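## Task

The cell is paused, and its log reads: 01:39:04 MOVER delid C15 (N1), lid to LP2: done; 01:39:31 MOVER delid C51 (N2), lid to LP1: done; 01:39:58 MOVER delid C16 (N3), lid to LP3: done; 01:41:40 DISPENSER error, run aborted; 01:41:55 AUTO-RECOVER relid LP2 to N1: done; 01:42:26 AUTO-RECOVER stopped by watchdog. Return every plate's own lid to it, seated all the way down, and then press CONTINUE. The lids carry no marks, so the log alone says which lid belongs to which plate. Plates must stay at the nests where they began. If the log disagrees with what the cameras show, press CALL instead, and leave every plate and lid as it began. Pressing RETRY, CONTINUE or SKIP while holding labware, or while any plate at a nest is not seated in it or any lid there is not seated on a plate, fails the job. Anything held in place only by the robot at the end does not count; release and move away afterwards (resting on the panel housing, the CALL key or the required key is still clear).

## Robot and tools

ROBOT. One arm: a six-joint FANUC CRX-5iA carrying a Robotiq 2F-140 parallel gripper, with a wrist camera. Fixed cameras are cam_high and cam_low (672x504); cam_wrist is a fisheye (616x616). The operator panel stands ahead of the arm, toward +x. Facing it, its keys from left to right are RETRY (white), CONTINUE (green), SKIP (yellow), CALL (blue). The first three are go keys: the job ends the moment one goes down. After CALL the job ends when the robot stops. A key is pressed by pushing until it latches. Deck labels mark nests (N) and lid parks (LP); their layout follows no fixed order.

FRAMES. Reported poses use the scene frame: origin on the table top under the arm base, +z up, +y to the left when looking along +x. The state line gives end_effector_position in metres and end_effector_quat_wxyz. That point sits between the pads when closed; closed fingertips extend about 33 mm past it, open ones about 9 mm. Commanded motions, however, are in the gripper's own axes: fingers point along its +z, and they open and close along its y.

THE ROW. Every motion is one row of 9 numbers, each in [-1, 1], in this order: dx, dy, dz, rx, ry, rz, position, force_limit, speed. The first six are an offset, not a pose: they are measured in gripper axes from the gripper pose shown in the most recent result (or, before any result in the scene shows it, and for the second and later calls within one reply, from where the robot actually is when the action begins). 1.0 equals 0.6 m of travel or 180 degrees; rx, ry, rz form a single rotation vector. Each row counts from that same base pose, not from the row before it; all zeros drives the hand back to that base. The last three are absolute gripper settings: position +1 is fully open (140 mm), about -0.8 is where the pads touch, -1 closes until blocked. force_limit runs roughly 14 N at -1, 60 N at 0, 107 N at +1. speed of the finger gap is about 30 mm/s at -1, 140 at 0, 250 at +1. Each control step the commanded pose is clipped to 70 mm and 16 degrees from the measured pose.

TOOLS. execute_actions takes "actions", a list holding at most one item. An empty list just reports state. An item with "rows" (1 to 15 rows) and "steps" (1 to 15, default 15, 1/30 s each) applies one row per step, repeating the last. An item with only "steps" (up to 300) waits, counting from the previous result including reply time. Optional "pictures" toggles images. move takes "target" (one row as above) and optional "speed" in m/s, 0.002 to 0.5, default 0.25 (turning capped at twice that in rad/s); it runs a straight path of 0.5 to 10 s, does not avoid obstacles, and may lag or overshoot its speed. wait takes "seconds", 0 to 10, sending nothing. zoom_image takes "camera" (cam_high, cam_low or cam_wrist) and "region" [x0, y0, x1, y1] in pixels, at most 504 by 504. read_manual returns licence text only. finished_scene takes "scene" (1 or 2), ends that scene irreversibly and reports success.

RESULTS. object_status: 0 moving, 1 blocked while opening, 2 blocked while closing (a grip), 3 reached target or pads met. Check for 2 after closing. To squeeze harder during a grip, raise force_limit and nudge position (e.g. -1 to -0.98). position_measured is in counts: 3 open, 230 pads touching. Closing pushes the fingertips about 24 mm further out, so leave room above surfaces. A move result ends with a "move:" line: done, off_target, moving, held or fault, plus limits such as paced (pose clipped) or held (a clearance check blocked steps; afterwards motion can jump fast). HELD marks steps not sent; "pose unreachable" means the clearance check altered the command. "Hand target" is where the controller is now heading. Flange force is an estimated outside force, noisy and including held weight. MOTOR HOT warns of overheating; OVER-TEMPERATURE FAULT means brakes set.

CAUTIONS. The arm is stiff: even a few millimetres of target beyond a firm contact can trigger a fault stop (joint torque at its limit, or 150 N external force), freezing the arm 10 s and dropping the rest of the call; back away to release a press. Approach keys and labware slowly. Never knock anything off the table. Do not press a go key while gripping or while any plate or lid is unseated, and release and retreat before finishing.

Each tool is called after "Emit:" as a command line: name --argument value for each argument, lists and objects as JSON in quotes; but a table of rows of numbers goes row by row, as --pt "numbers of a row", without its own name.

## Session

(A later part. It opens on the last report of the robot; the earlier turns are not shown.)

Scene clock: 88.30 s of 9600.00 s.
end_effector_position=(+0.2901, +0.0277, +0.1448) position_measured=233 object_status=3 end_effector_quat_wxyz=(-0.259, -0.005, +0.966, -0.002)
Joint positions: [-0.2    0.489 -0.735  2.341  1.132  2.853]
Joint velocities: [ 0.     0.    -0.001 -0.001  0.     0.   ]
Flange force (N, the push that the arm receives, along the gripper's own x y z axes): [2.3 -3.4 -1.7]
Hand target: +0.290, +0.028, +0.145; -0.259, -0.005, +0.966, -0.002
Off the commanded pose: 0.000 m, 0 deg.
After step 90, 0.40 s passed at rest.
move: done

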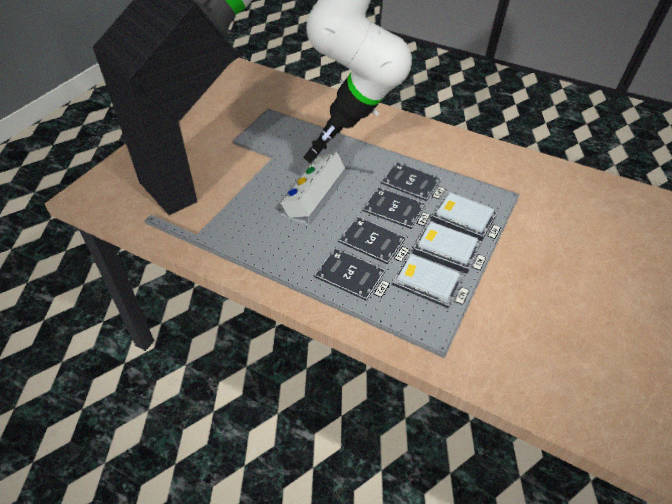

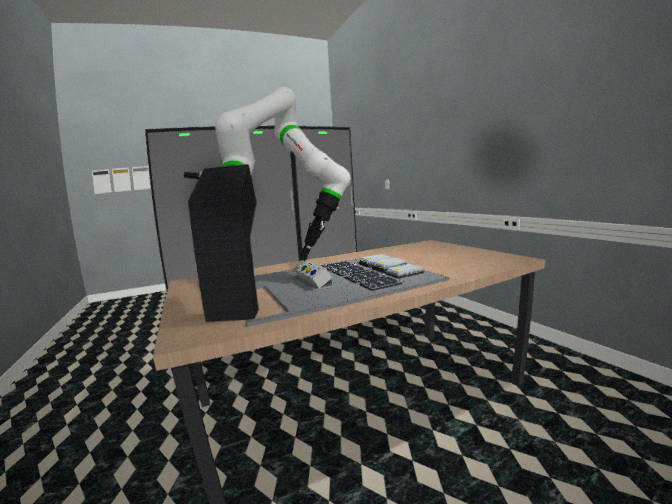

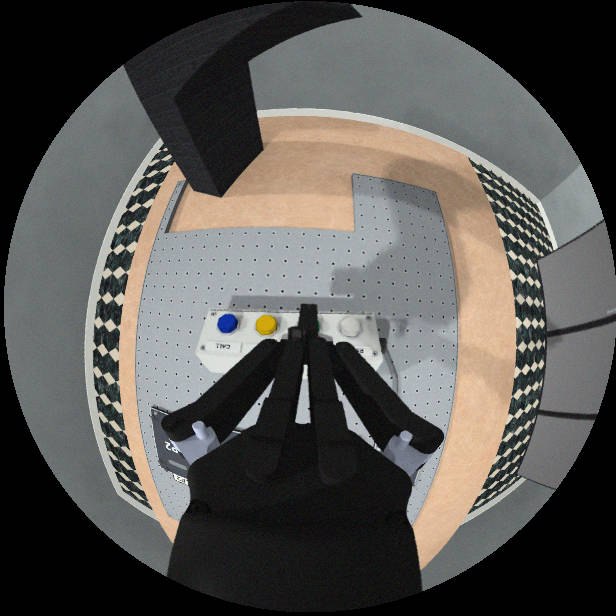

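Down 21 mm.

Emit:
move --target '[-0.0175,0,0.0303,0,0,0,-1,0,-0.5]' --speed 0.015

Emit:
zoom_image --camera "cam_high" --region '[270, 130, 360, 210]'

Scene clock: 90.97 s of 9600.00 s.
end_effector_position=(+0.2900, +0.0278, +0.1238) position_measured=233 object_status=3 end_effector_quat_wxyz=(-0.259, -0.005, +0.966, -0.002)
Joint positions: [-0.146  0.521 -0.731  2.286  1.101  2.862]
Joint velocities: [-0.    -0.     0.     0.    -0.001  0.   ]
Flange force (N, the push that the arm receives, along the gripper's own x y z axes): [3.8 -2.2 -1.5]
Hand target: +0.290, +0.028, +0.124; -0.259, -0.005, +0.966, -0.002
Off the commanded pose: 0.000 m, 0 deg.
move: done

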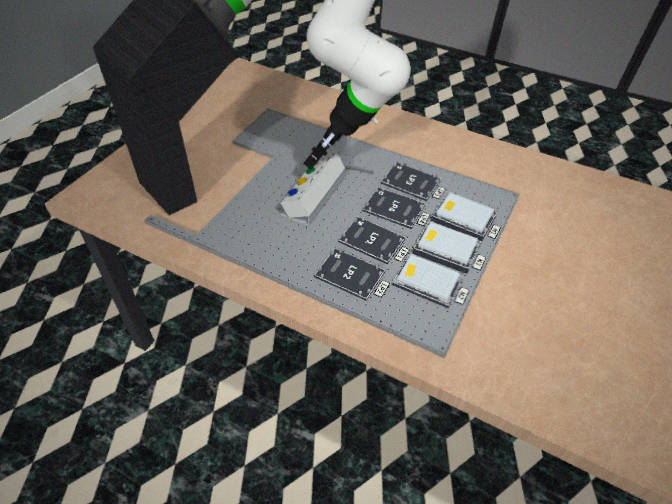

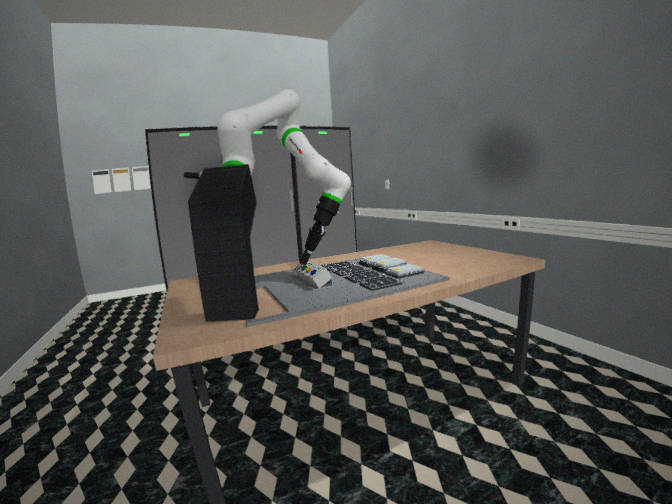

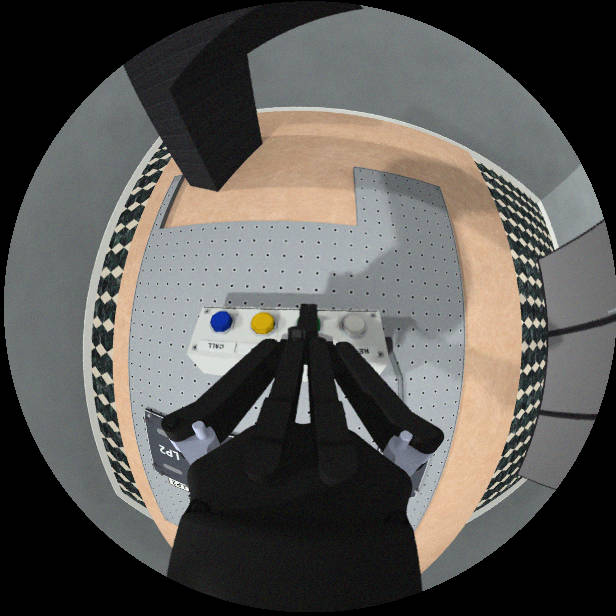

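Region (270, 130, 360, 210) of cam_high's 672x504 image, scaled by 5.600, with more detail than that image has.

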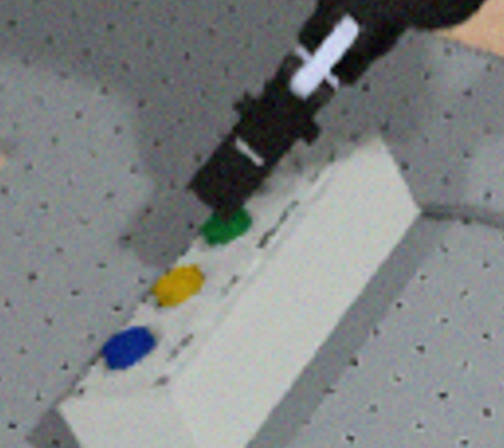

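Emit:
move --target '[-0.003,0,0.0052,0,0,0,-1,0,-0.5]' --speed 0.006

Scene clock: 92.67 s of 9600.00 s.
end_effector_position=(+0.2900, +0.0278, +0.1202) position_measured=233 object_status=3 end_effector_quat_wxyz=(-0.259, -0.005, +0.966, -0.002)
Joint positions: [-0.137  0.526 -0.73   2.276  1.096  2.863]
Joint velocities: [ 0.    -0.001  0.    -0.001  0.001 -0.   ]
Flange force (N, the push that the arm receives, along the gripper's own x y z axes): [7.3 -2.0 -5.7]
Hand target: +0.290, +0.028, +0.120; -0.259, -0.005, +0.966, -0.002
Off the commanded pose: 0.000 m, 0 deg.
move: done

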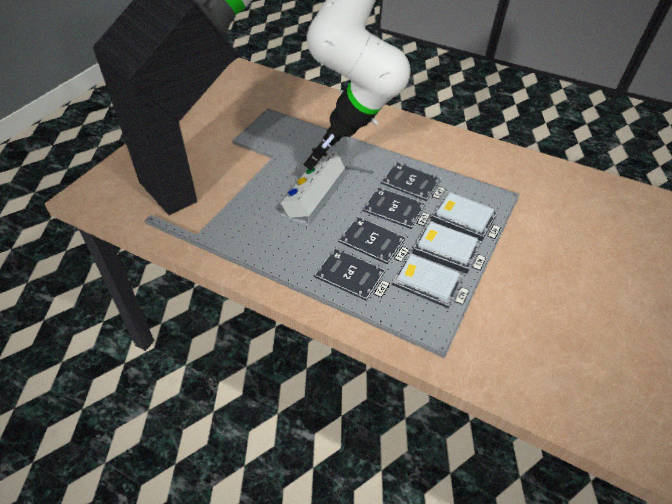

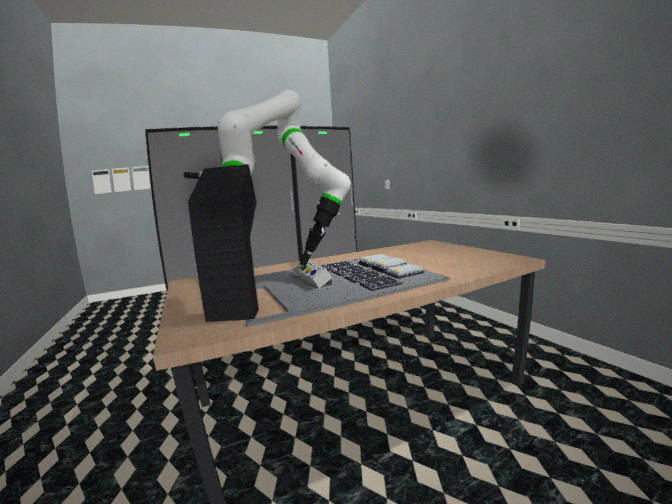

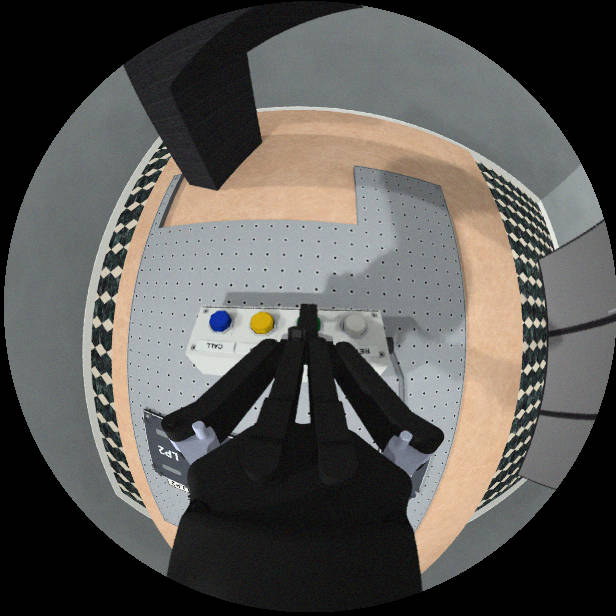

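Emit:
move --target '[-0.0032,0,0.0017,0,0,0,-1,0,-0.5]' --speed 0.005

Emit:
zoom_image --camera "cam_high" --region '[270, 130, 360, 210]'

Scene clock: 94.07 s of 9600.00 s.
end_effector_position=(+0.2912, +0.0278, +0.1184) position_measured=233 object_status=3 end_effector_quat_wxyz=(-0.259, -0.005, +0.966, -0.002)
Joint positions: [-0.132  0.529 -0.726  2.272  1.095  2.862]
Joint velocities: [ 0.     0.    -0.     0.     0.    -0.001]
Flange force (N, the push that the arm receives, along the gripper's own x y z axes): no reading
move: unfinished (the scene ended)
The task's run has ended: the event that ends the task has happened.

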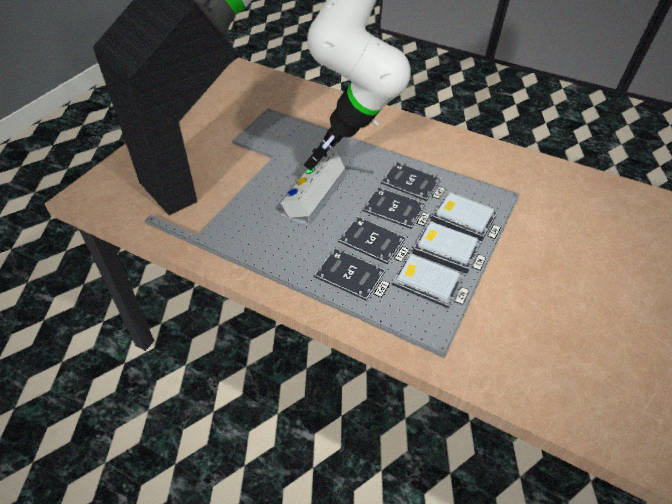

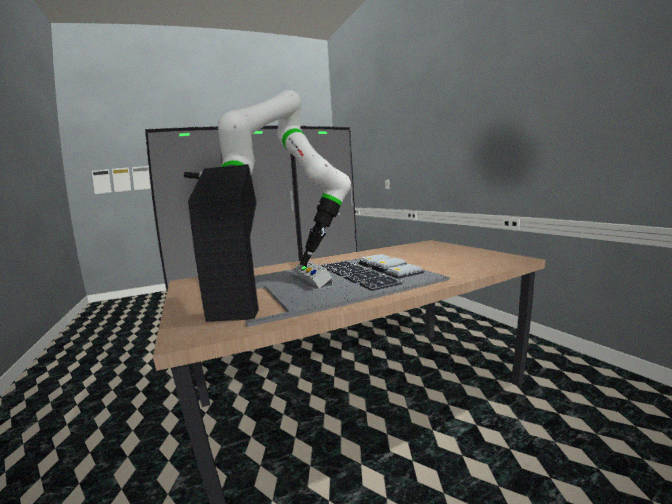

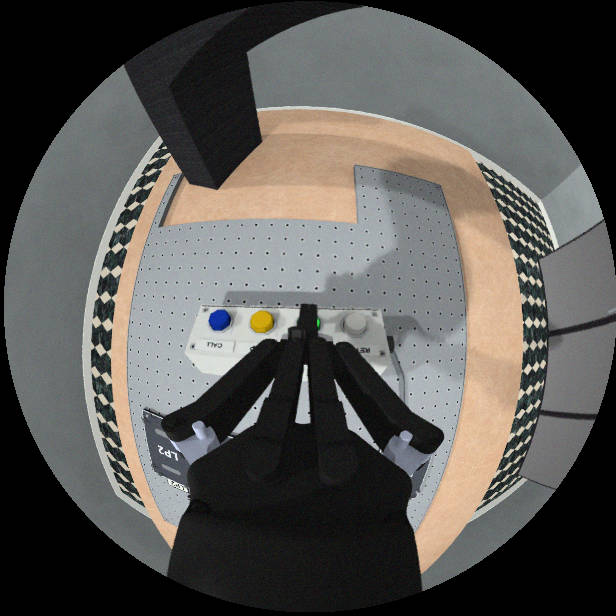

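Episode already finished.

Emit:
finished_scene --scene 2

The scene is finished: the task was done.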